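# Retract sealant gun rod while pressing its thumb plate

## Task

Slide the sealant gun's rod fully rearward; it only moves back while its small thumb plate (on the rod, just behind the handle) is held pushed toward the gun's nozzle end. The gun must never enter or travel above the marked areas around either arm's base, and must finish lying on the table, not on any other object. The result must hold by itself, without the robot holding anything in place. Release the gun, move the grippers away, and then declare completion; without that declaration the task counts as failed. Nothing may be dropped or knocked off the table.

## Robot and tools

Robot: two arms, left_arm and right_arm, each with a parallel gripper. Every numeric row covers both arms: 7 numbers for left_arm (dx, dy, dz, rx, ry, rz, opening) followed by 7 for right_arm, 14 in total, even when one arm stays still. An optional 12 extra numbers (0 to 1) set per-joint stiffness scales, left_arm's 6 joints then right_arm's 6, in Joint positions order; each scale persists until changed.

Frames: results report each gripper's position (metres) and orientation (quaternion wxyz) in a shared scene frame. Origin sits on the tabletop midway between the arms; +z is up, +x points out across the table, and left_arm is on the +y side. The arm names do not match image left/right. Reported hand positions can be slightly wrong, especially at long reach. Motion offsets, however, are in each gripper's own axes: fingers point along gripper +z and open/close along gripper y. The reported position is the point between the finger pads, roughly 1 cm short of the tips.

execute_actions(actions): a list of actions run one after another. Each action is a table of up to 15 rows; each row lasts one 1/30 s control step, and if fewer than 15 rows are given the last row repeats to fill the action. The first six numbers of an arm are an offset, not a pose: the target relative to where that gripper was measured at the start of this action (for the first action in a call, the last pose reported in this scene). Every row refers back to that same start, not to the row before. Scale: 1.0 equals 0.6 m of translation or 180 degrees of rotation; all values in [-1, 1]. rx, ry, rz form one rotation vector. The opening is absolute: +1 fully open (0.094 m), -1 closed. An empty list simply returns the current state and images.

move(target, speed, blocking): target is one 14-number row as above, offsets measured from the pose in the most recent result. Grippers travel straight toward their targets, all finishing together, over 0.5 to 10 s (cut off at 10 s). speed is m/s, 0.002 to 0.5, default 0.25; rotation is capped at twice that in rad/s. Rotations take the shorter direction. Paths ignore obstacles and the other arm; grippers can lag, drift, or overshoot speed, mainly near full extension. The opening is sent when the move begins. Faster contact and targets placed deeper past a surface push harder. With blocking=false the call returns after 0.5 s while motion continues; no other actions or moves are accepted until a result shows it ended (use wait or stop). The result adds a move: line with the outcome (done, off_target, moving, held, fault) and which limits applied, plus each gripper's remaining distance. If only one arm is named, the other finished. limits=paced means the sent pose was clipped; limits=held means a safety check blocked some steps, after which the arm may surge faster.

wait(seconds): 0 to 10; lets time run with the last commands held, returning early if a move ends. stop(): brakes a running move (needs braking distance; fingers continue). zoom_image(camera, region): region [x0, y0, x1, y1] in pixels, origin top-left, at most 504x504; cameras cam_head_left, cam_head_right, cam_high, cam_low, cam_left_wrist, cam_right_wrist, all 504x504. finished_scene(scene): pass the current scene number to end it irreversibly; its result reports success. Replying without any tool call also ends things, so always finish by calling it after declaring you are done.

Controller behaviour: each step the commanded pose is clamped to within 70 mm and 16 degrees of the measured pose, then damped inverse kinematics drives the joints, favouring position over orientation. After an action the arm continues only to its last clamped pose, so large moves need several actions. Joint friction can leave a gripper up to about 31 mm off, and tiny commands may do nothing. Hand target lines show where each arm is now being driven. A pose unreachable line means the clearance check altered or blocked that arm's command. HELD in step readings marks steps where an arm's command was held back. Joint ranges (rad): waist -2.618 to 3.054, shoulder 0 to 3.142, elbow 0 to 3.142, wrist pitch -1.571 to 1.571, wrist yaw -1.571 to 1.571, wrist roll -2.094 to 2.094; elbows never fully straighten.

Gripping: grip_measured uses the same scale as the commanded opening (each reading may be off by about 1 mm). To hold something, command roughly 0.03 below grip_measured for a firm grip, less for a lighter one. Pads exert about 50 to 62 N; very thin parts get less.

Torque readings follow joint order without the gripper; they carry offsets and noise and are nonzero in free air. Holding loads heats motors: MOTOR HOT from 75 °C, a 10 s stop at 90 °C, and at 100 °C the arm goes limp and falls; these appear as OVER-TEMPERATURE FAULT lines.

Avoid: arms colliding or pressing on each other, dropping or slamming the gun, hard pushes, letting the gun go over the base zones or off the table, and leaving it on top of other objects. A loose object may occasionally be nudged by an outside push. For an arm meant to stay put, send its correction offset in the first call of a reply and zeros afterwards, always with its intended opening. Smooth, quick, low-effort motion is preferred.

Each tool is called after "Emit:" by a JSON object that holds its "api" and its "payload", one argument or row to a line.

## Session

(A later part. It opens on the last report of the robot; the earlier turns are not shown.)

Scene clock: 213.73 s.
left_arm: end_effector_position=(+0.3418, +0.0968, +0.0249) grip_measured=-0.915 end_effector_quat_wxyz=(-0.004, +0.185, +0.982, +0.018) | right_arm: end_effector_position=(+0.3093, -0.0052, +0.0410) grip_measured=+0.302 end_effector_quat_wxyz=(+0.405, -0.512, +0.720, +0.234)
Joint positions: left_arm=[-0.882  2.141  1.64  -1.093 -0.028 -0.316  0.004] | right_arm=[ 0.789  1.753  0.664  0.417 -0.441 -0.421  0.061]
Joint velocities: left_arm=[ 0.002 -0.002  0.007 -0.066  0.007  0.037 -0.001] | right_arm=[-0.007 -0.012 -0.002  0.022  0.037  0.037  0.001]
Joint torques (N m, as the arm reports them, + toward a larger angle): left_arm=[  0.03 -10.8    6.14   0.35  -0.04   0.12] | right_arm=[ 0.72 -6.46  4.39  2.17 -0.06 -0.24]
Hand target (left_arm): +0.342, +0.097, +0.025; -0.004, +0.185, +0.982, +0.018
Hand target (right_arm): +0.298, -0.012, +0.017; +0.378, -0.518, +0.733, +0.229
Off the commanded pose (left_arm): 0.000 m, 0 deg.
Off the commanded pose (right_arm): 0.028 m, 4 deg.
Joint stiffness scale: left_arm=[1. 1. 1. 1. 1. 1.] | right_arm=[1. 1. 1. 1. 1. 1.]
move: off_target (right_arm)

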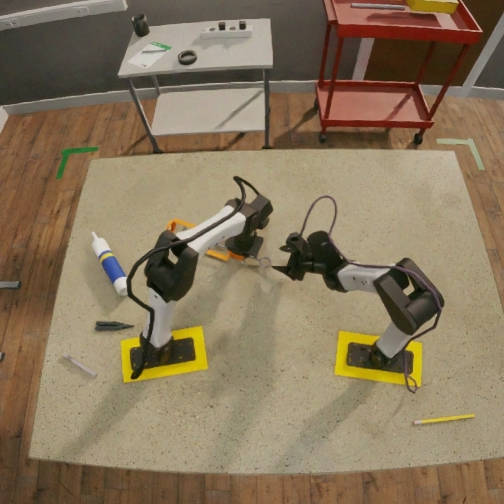

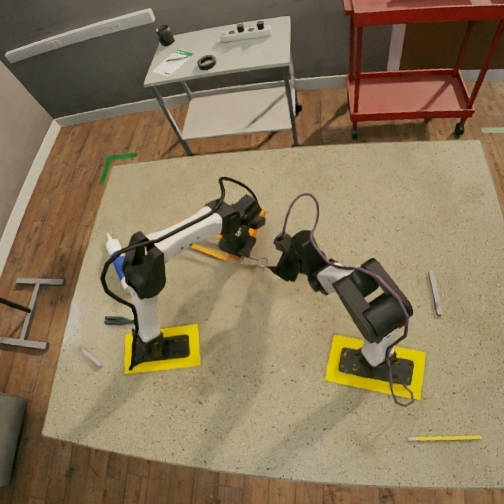

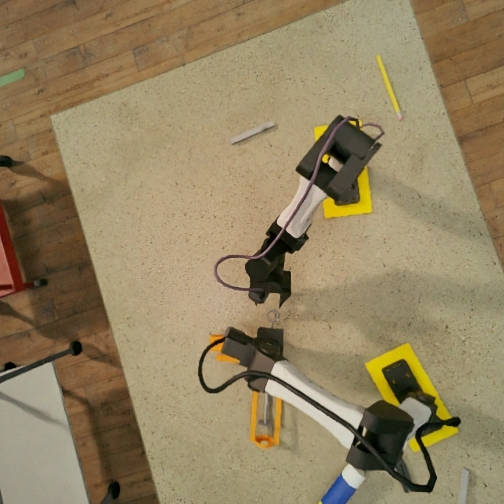

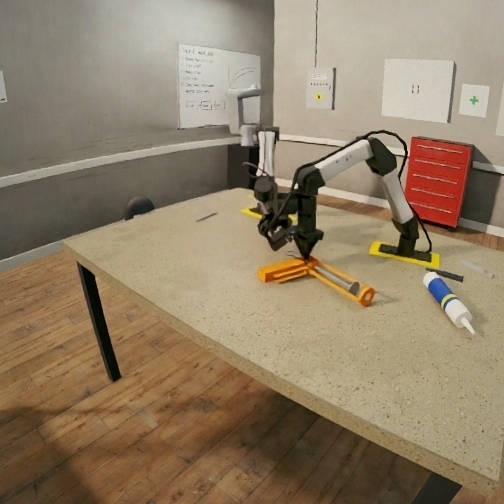

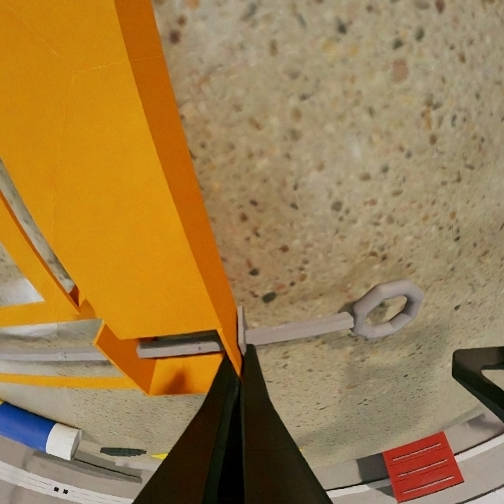

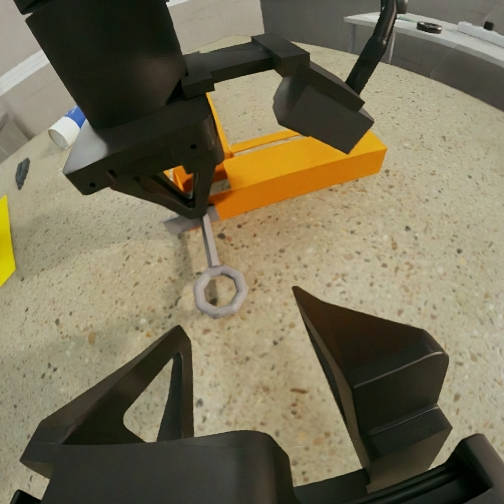

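Emit:
{"api": "move", "payload": {
  "target": [0,0,0,0,0,0,-0.94, 0.02,0.022,0.05,0,0,0,0.3],
  "speed": 0.05
}}

Emit:
{"api": "zoom_image", "payload": {
  "camera": "cam_head_left",
  "region": [210, 210, 330, 290]
}}

Scene clock: 223.27 s.
left_arm: end_effector_position=(+0.3418, +0.0968, +0.0249) grip_measured=-0.915 end_effector_quat_wxyz=(-0.004, +0.185, +0.982, +0.018) | right_arm: end_effector_position=(+0.3059, +0.0130, +0.0198) grip_measured=+0.302 end_effector_quat_wxyz=(+0.409, -0.515, +0.716, +0.234)
Joint positions: left_arm=[-0.882  2.141  1.64  -1.093 -0.028 -0.316  0.004] | right_arm=[ 0.844  1.862  0.664  0.548 -0.401 -0.391  0.061]
Joint velocities: left_arm=[-0.007  0.032 -0.002  0.007  0.037  0.022  0.   ] | right_arm=[-0.002 -0.007 -0.002 -0.066  0.051 -0.007 -0.002]
Joint torques (N m, as the arm reports them, + toward a larger angle): left_arm=[  0.03 -10.81   6.14   0.35  -0.04   0.12] | right_arm=[ 0.65 -8.11  6.78  2.26 -0.02 -0.05]
Hand target (left_arm): +0.342, +0.097, +0.025; -0.004, +0.185, +0.982, +0.018
Hand target (right_arm): +0.306, +0.015, +0.014; +0.404, -0.513, +0.720, +0.233
Off the commanded pose (left_arm): 0.000 m, 0 deg.
Off the commanded pose (right_arm): 0.007 m, 1 deg.
Joint stiffness scale: left_arm=[1. 1. 1. 1. 1. 1.] | right_arm=[1. 1. 1. 1. 1. 1.]
move: done

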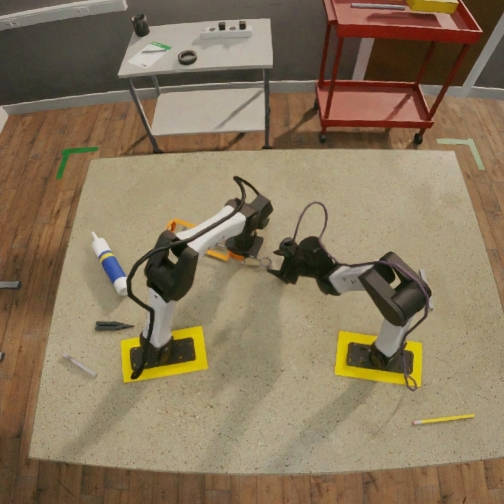

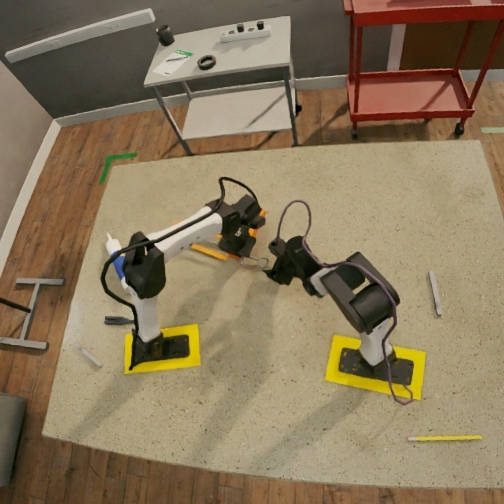

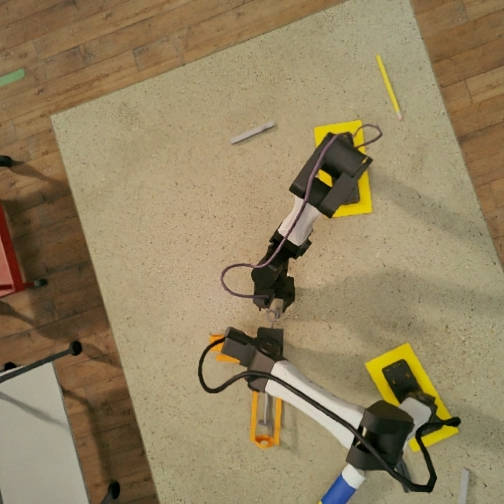

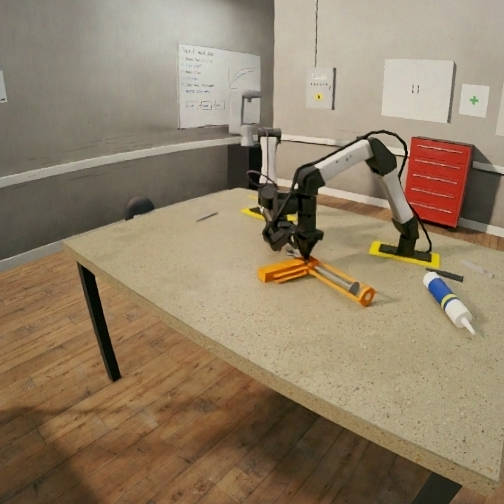

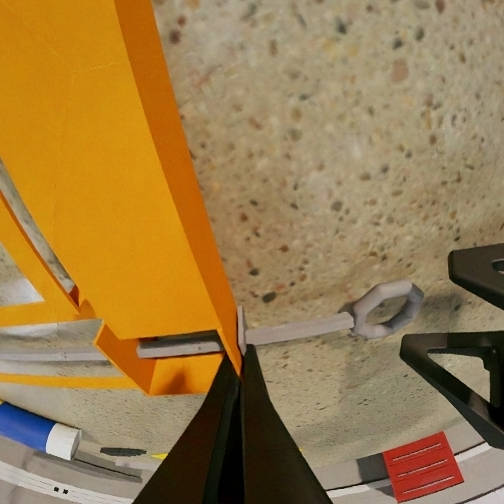

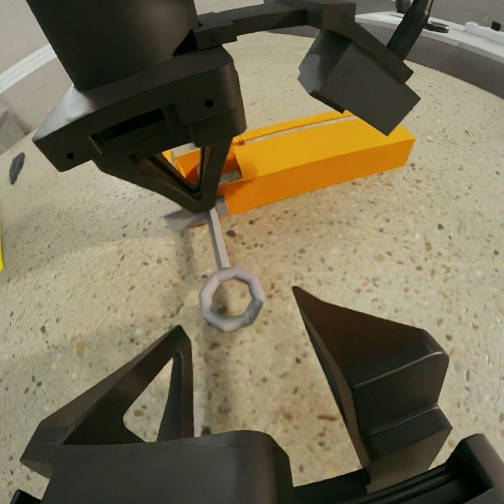

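Region (210, 210, 330, 290) of cam_head_left's 504x504 image, scaled by 4.200, with more detail than that image has.

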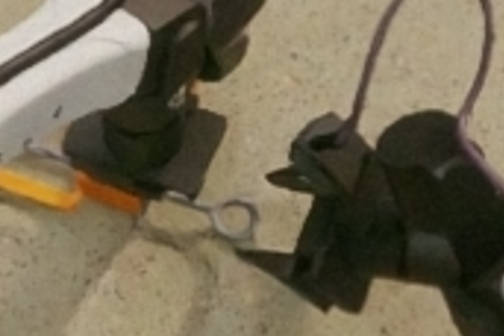

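Emit:
{"api": "move", "payload": {
  "target": [0,0,0,0,0,0,-0.94, -0.017,0.0,0.04,0,0,0,0.3],
  "speed": 0.04
}}

Emit:
{"api": "zoom_image", "payload": {
  "camera": "cam_head_left",
  "region": [210, 210, 330, 290]
}}

Scene clock: 230.50 s.
left_arm: end_effector_position=(+0.3418, +0.0968, +0.0249) grip_measured=-0.915 end_effector_quat_wxyz=(-0.004, +0.185, +0.982, +0.018) | right_arm: end_effector_position=(+0.3132, +0.0322, +0.0207) grip_measured=+0.302 end_effector_quat_wxyz=(+0.413, -0.517, +0.711, +0.235)
Joint positions: left_arm=[-0.882  2.141  1.64  -1.093 -0.028 -0.316  0.004] | right_arm=[ 0.876  1.912  0.731  0.55  -0.381 -0.376  0.061]
Joint velocities: left_arm=[-0.012 -0.007 -0.002 -0.022 -0.007 -0.081 -0.001] | right_arm=[-0.002  0.007 -0.002  0.022 -0.007 -0.066 -0.001]
Joint torques (N m, as the arm reports them, + toward a larger angle): left_arm=[  0.03 -10.82   6.15   0.35  -0.04   0.11] | right_arm=[ 0.77 -8.63  8.11  2.16 -0.03 -0.07]
Hand target (left_arm): +0.342, +0.097, +0.025; -0.004, +0.185, +0.982, +0.018
Hand target (right_arm): +0.316, +0.036, +0.015; +0.409, -0.515, +0.716, +0.234
Off the commanded pose (left_arm): 0.000 m, 0 deg.
Off the commanded pose (right_arm): 0.008 m, 1 deg.
Joint stiffness scale: left_arm=[1. 1. 1. 1. 1. 1.] | right_arm=[1. 1. 1. 1. 1. 1.]
move: done

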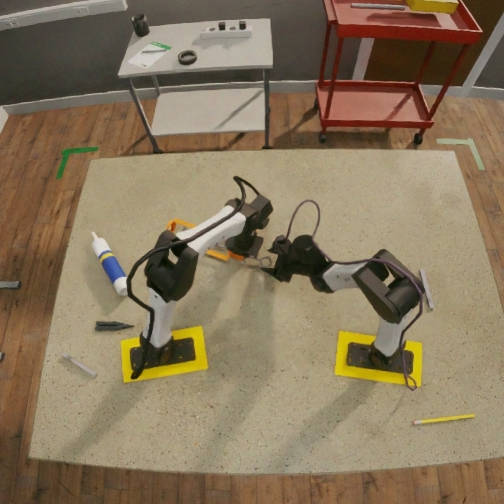

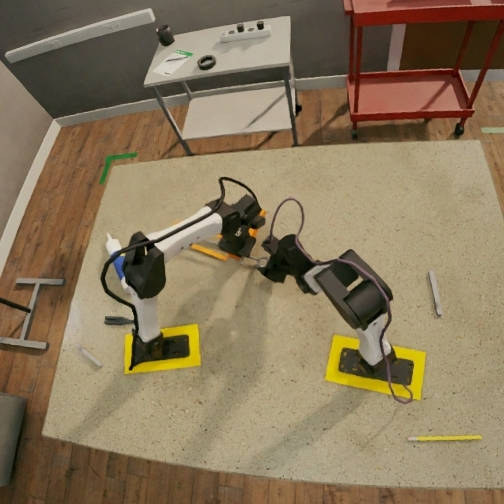

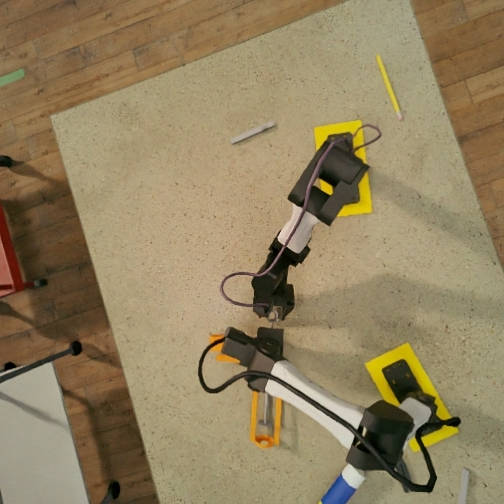

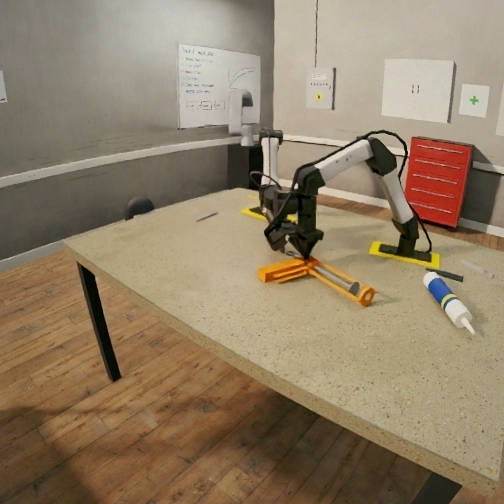

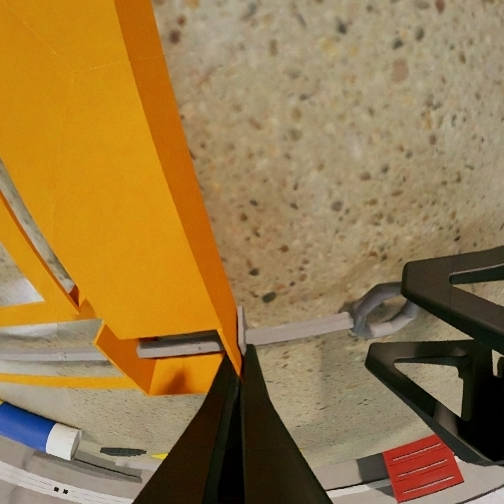

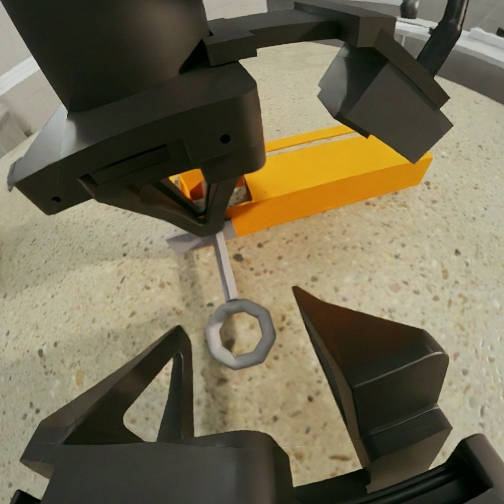

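Region (210, 210, 330, 290) of cam_head_left's 504x504 image, scaled by 4.200, with more detail than that image has.

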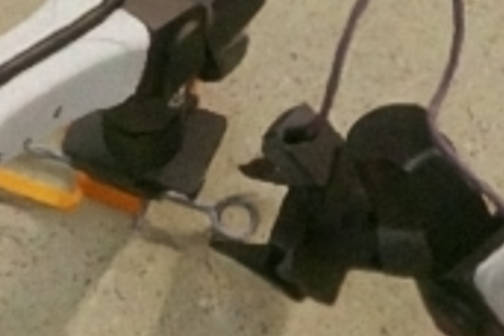

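Emit:
{"api": "move", "payload": {
  "target": [0,0,0,0,0,0,-0.94, 0.02,0.0,0.02,0,0,0,0.3],
  "speed": 0.03
}}

Emit:
{"api": "zoom_image", "payload": {
  "camera": "cam_head_left",
  "region": [210, 210, 330, 290]
}}

Scene clock: 240.23 s.
left_arm: end_effector_position=(+0.3418, +0.0968, +0.0249) grip_measured=-0.915 end_effector_quat_wxyz=(-0.004, +0.185, +0.982, +0.018) | right_arm: end_effector_position=(+0.3154, +0.0337, +0.0109) grip_measured=+0.302 end_effector_quat_wxyz=(+0.416, -0.516, +0.711, +0.235)
Joint positions: left_arm=[-0.882  2.141  1.64  -1.093 -0.028 -0.316  0.004] | right_arm=[ 0.876  1.958  0.731  0.602 -0.379 -0.375  0.061]
Joint velocities: left_arm=[-0.002 -0.017 -0.002 -0.007  0.051 -0.066  0.   ] | right_arm=[ 0.007  0.007  0.002  0.022 -0.022  0.037  0.   ]
Joint torques (N m, as the arm reports them, + toward a larger angle): left_arm=[  0.02 -10.82   6.14   0.35  -0.05   0.11] | right_arm=[ 0.06 -9.05  6.54  2.27 -0.09 -0.17]
Hand target (left_arm): +0.342, +0.097, +0.025; -0.004, +0.185, +0.982, +0.018
Hand target (right_arm): +0.316, +0.035, +0.005; +0.413, -0.517, +0.712, +0.235
Off the commanded pose (left_arm): 0.000 m, 0 deg.
Off the commanded pose (right_arm): 0.007 m, 0 deg.
Joint stiffness scale: left_arm=[1. 1. 1. 1. 1. 1.] | right_arm=[1. 1. 1. 1. 1. 1.]
move: done

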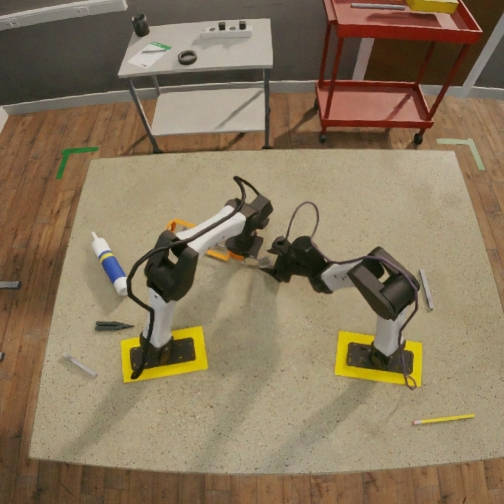

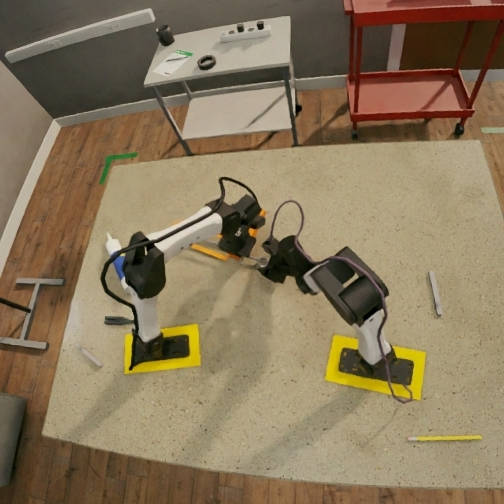

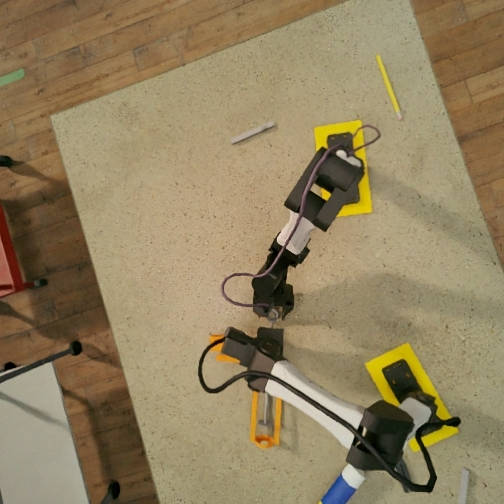

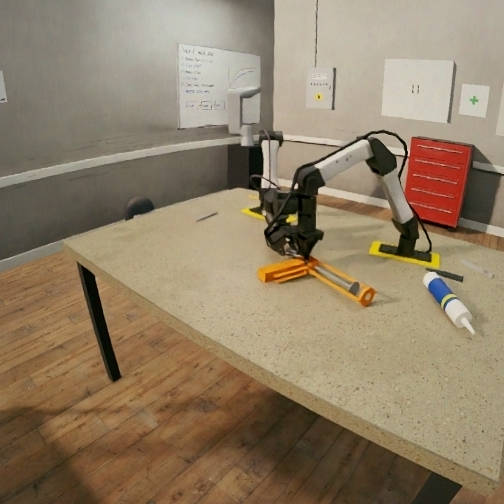

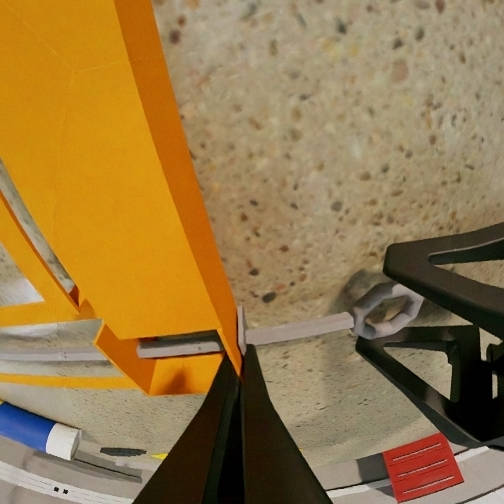

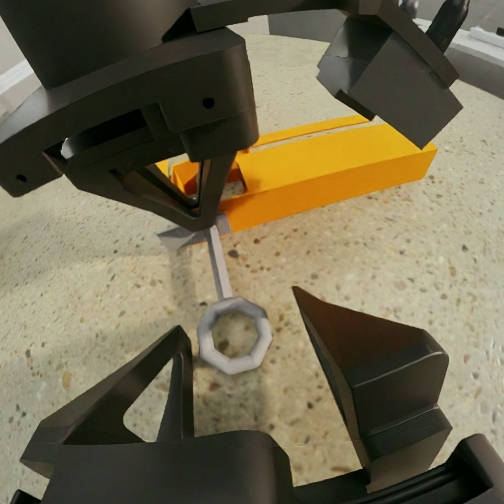

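Region (210, 210, 330, 290) of cam_head_left's 504x504 image, scaled by 4.200, with more detail than that image has.

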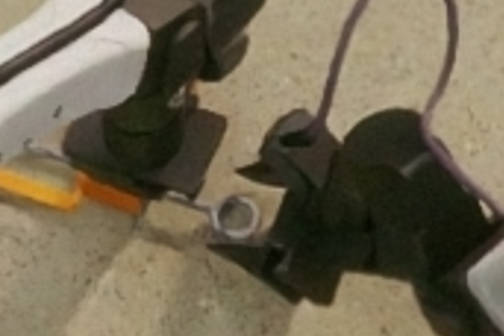

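Emit:
{"api": "move", "payload": {
  "target": [0,0,0,0,0,0,-0.94, 0.0,0.017,0.0,0,0,0,0.0],
  "speed": 0.03
}}

Scene clock: 244.30 s.
left_arm: end_effector_position=(+0.3418, +0.0968, +0.0249) grip_measured=-0.915 end_effector_quat_wxyz=(-0.004, +0.185, +0.982, +0.018) | right_arm: end_effector_position=(+0.3114, +0.0400, +0.0128) grip_measured=+0.002 end_effector_quat_wxyz=(+0.419, -0.519, +0.706, +0.237)
Joint positions: left_arm=[-0.882  2.141  1.64  -1.093 -0.028 -0.316  0.004] | right_arm=[ 0.896  1.958  0.731  0.614 -0.369 -0.368  0.047]
Joint velocities: left_arm=[-0.002 -0.012  0.002 -0.081 -0.007 -0.007  0.   ] | right_arm=[ 0.002 -0.007 -0.012  0.007 -0.051  0.007 -0.001]
Joint torques (N m, as the arm reports them, + toward a larger angle): left_arm=[  0.03 -10.82   6.12   0.35  -0.04   0.12] | right_arm=[  0.71 -12.26   4.26   2.32   0.    -0.08]
Hand target (left_arm): +0.342, +0.097, +0.025; -0.004, +0.185, +0.982, +0.018
Hand target (right_arm): +0.306, +0.037, +0.010; +0.416, -0.517, +0.711, +0.235
Off the commanded pose (left_arm): 0.000 m, 0 deg.
Off the commanded pose (right_arm): 0.007 m, 1 deg.
Joint stiffness scale: left_arm=[1. 1. 1. 1. 1. 1.] | right_arm=[1. 1. 1. 1. 1. 1.]
move: done

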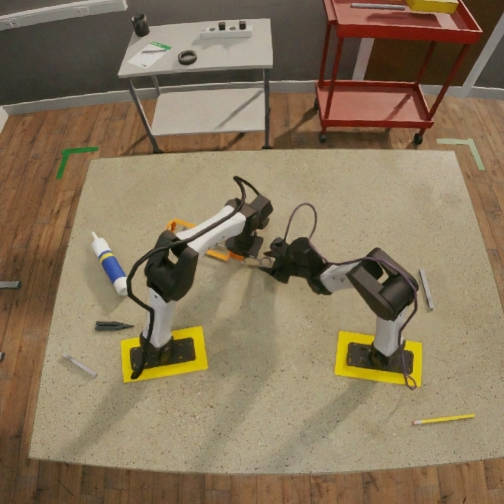

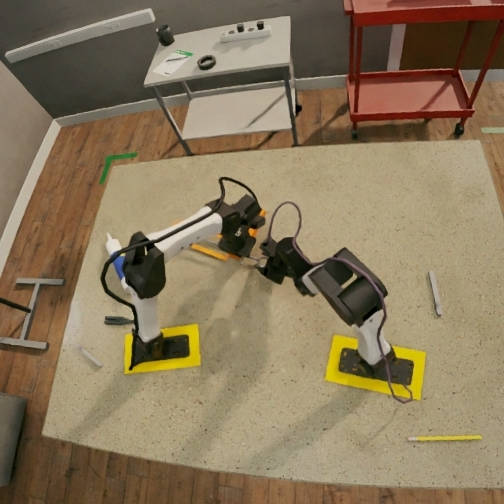

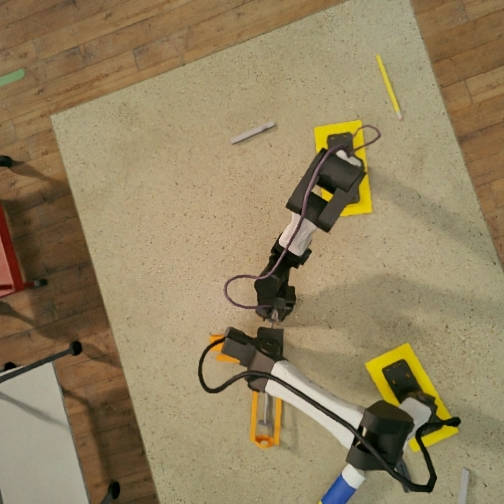

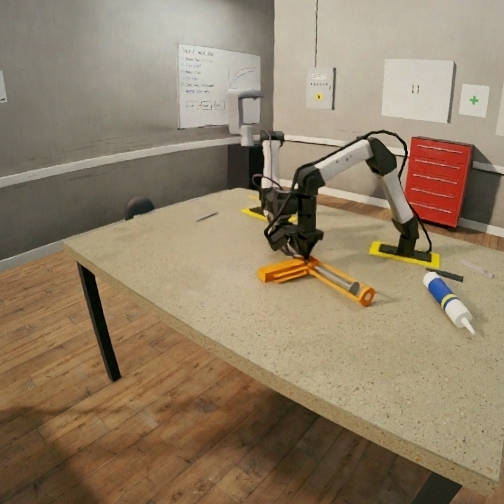

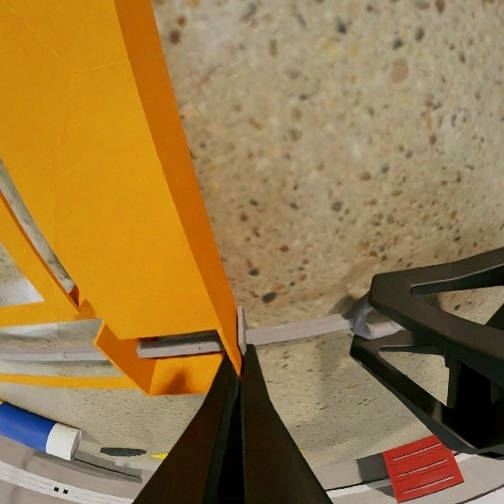

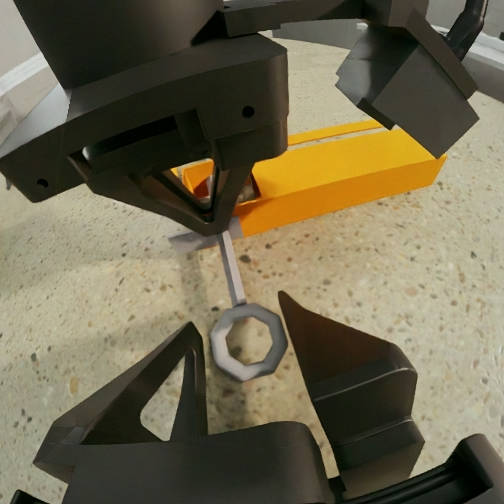

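Centered. Close on the ring.

Emit:
{"api": "execute_actions", "payload": {
  "actions": [
    [[0,0,0,0,0,0,-0.94, 0,0,0,0,0,0,-0.2]],
    [[0,0,0,0,0,0,-0.94, 0,0,0,0,0,0,-0.4]]
  ]
}}

Scene clock: 248.57 s.
left_arm: end_effector_position=(+0.3417, +0.0968, +0.0249) grip_measured=-0.915 end_effector_quat_wxyz=(-0.004, +0.185, +0.982, +0.018) | right_arm: end_effector_position=(+0.3133, +0.0393, +0.0131) grip_measured=-0.261 end_effector_quat_wxyz=(+0.422, -0.518, +0.707, +0.232)
Joint positions: left_arm=[-0.882  2.141  1.64  -1.094 -0.028 -0.316  0.004] | right_arm=[ 0.895  1.958  0.731  0.618 -0.359 -0.371  0.035]
Joint velocities: left_arm=[ 0.012  0.022 -0.002  0.007  0.022  0.022 -0.   ] | right_arm=[-0.012  0.007 -0.007 -0.037 -0.022 -0.007 -0.   ]
Joint torques (N m, as the arm reports them, + toward a larger angle): left_arm=[  0.04 -10.81   6.15   0.35  -0.05   0.12] | right_arm=[  0.02 -11.59   6.03   2.23  -0.1   -0.12]
Hand target (left_arm): +0.342, +0.097, +0.025; -0.004, +0.185, +0.982, +0.018
Hand target (right_arm): +0.313, +0.039, +0.013; +0.421, -0.517, +0.707, +0.234
Off the commanded pose (left_arm): 0.000 m, 0 deg.
Off the commanded pose (right_arm): 0.001 m, 0 deg.
Joint stiffness scale: left_arm=[1. 1. 1. 1. 1. 1.] | right_arm=[1. 1. 1. 1. 1. 1.]
Step readings (end_effector_position; steps 1 to 15: 1st action; 16 to 30: 2nd action):
0: left_arm (+0.3418, +0.0968, +0.0249) | right_arm (+0.3117, +0.0399, +0.0129)
1: left_arm (+0.3418, +0.0968, +0.0249) | right_arm (+0.3117, +0.0399, +0.0129)
2: left_arm (+0.3418, +0.0968, +0.0249) | right_arm (+0.3122, +0.0397, +0.0130)
4: left_arm (+0.3418, +0.0968, +0.0249) | right_arm (+0.3127, +0.0395, +0.0130)
8: left_arm (+0.3418, +0.0968, +0.0249) | right_arm (+0.3127, +0.0394, +0.0130)
15: left_arm (+0.3418, +0.0968, +0.0249) | right_arm (+0.3127, +0.0394, +0.0130)
16: left_arm (+0.3417, +0.0968, +0.0249) | right_arm (+0.3131, +0.0393, +0.0131)
17: left_arm (+0.3417, +0.0968, +0.0249) | right_arm (+0.3133, +0.0392, +0.0131)
19: left_arm (+0.3417, +0.0968, +0.0249) | right_arm (+0.3133, +0.0393, +0.0131)
23: left_arm (+0.3417, +0.0968, +0.0249) | right_arm (+0.3133, +0.0393, +0.0131)
30: end_effector_position above

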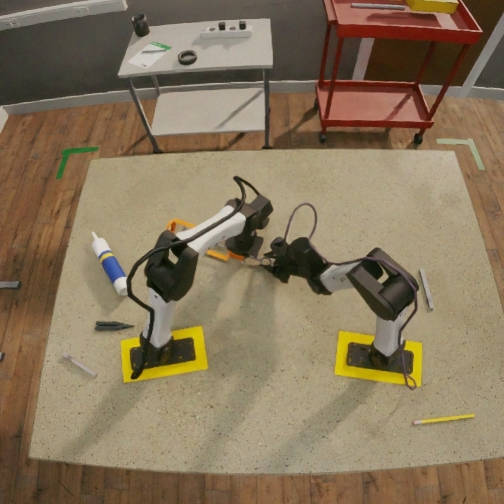

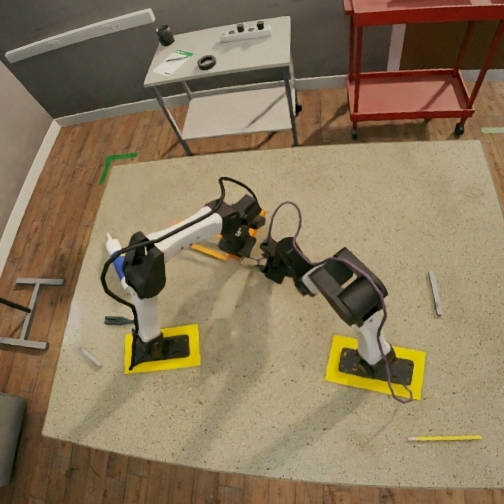

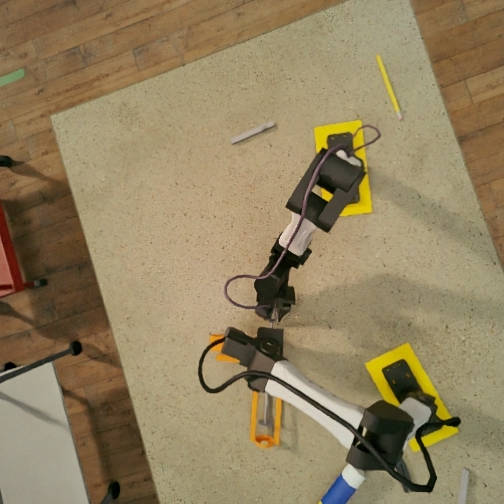

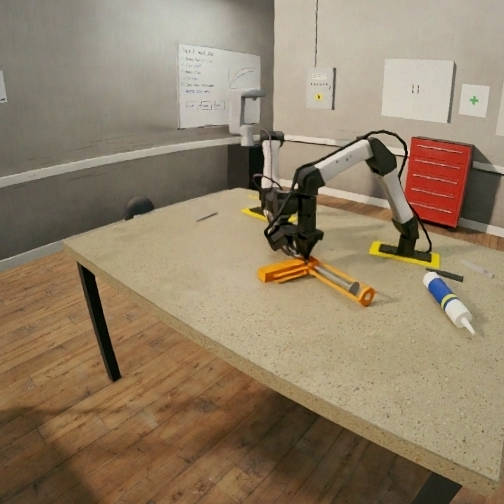

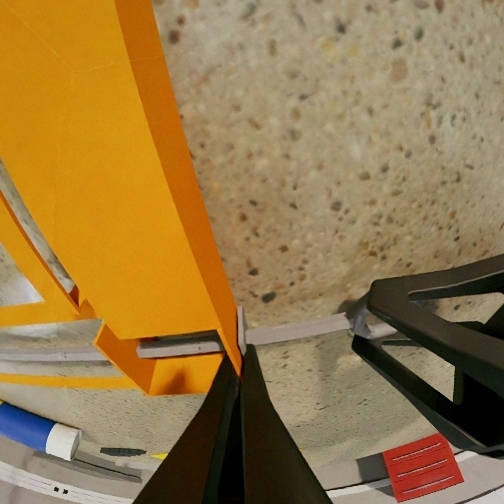

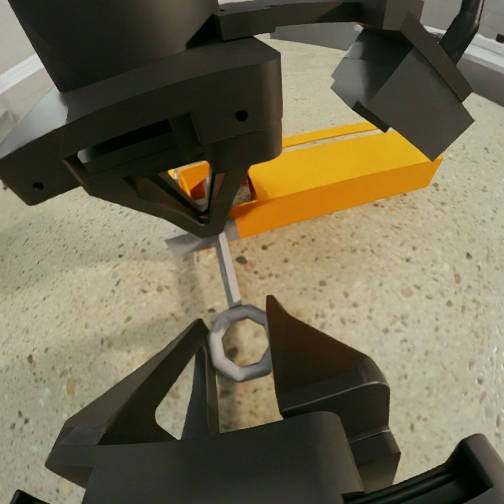

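Emit:
{"api": "move", "payload": {
  "target": [0,0,0,0,0,0,-0.94, 0.0539,0.0006,-0.0842,0,0,0,-0.4],
  "speed": 0.04
}}

Scene clock: 259.37 s.
left_arm: end_effector_position=(+0.3379, +0.0821, +0.0252) grip_measured=-0.916 end_effector_quat_wxyz=(-0.002, +0.190, +0.982, -0.007) | right_arm: end_effector_position=(+0.3000, -0.0078, +0.0191) grip_measured=-0.398 end_effector_quat_wxyz=(+0.439, -0.517, +0.698, +0.231)
Joint positions: left_arm=[-0.897  2.14   1.64  -1.068  0.015 -0.322  0.004] | right_arm=[ 0.799  1.845  0.548  0.701 -0.435 -0.432  0.028]
Joint velocities: left_arm=[-0.012  0.007 -0.002 -0.007 -0.037 -0.066  0.001] | right_arm=[-0.017 -0.022 -0.002 -0.066 -0.051  0.037  0.   ]
Joint torques (N m, as the arm reports them, + toward a larger angle): left_arm=[  0.99 -10.81   6.19   0.16  -0.41   0.16] | right_arm=[ -0.6  -11.42   3.29   1.98  -0.16  -0.16]
Hand target (left_arm): +0.342, +0.097, +0.025; -0.004, +0.186, +0.982, +0.017
Hand target (right_arm): +0.291, -0.016, +0.012; +0.423, -0.517, +0.707, +0.233
Off the commanded pose (left_arm): 0.015 m, 3 deg.
Off the commanded pose (right_arm): 0.014 m, 2 deg.
Joint stiffness scale: left_arm=[1. 1. 1. 1. 1. 1.] | right_arm=[1. 1. 1. 1. 1. 1.]
move: off_target (left_arm, right_arm)

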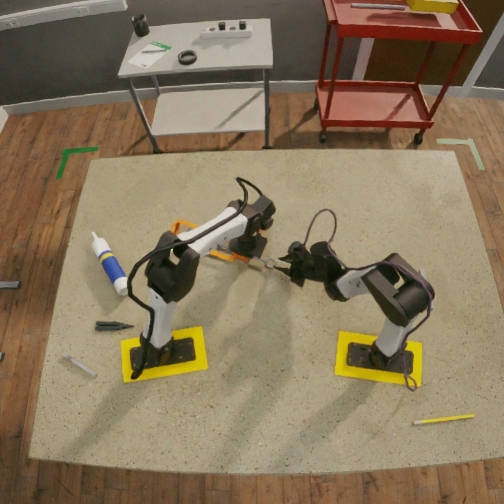

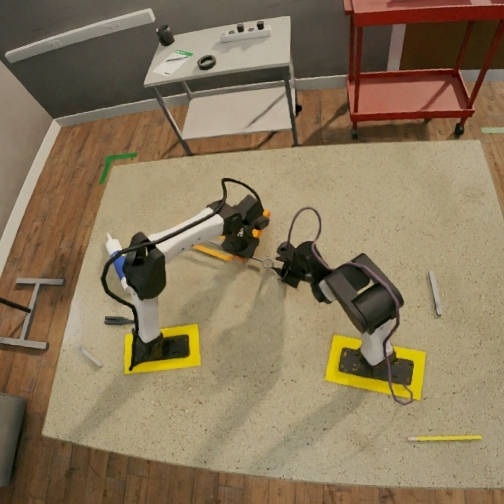

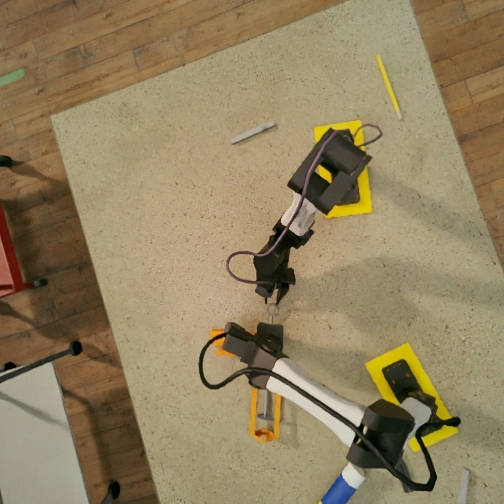

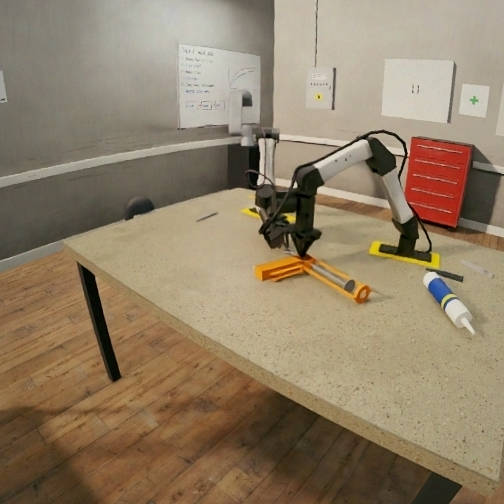

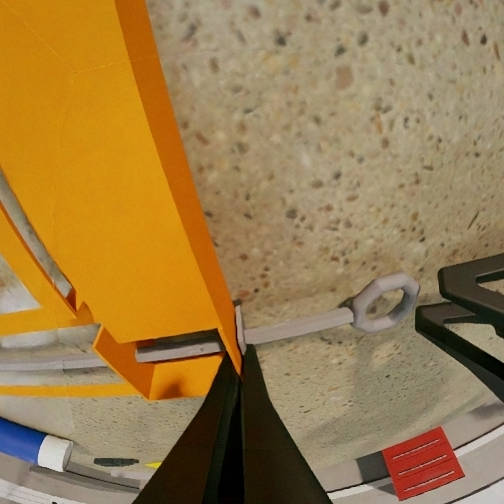

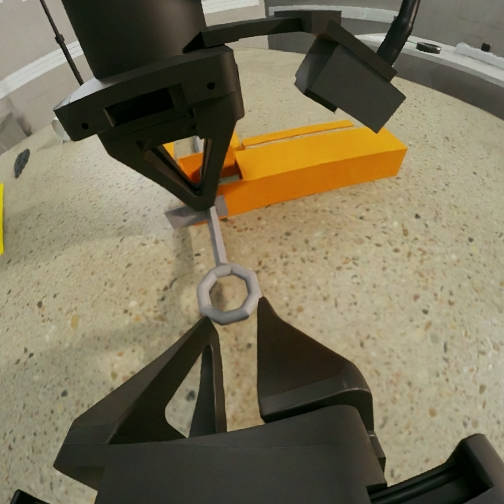

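Emit:
{"api": "zoom_image", "payload": {
  "camera": "cam_right_wrist",
  "region": [130, 130, 290, 260]
}}

Region (130, 130, 290, 260) of cam_right_wrist's 504x504 image, scaled by 3.150, with more detail than that image has; it fills the top 410 rows of this view, and the rest is white.

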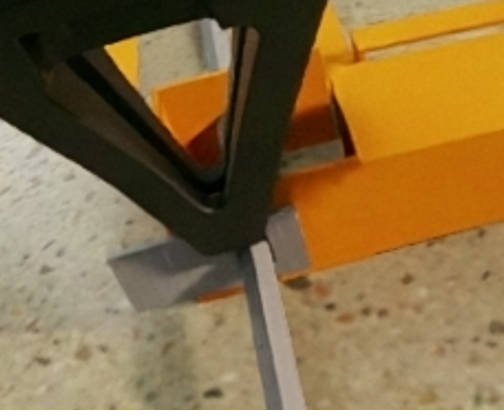

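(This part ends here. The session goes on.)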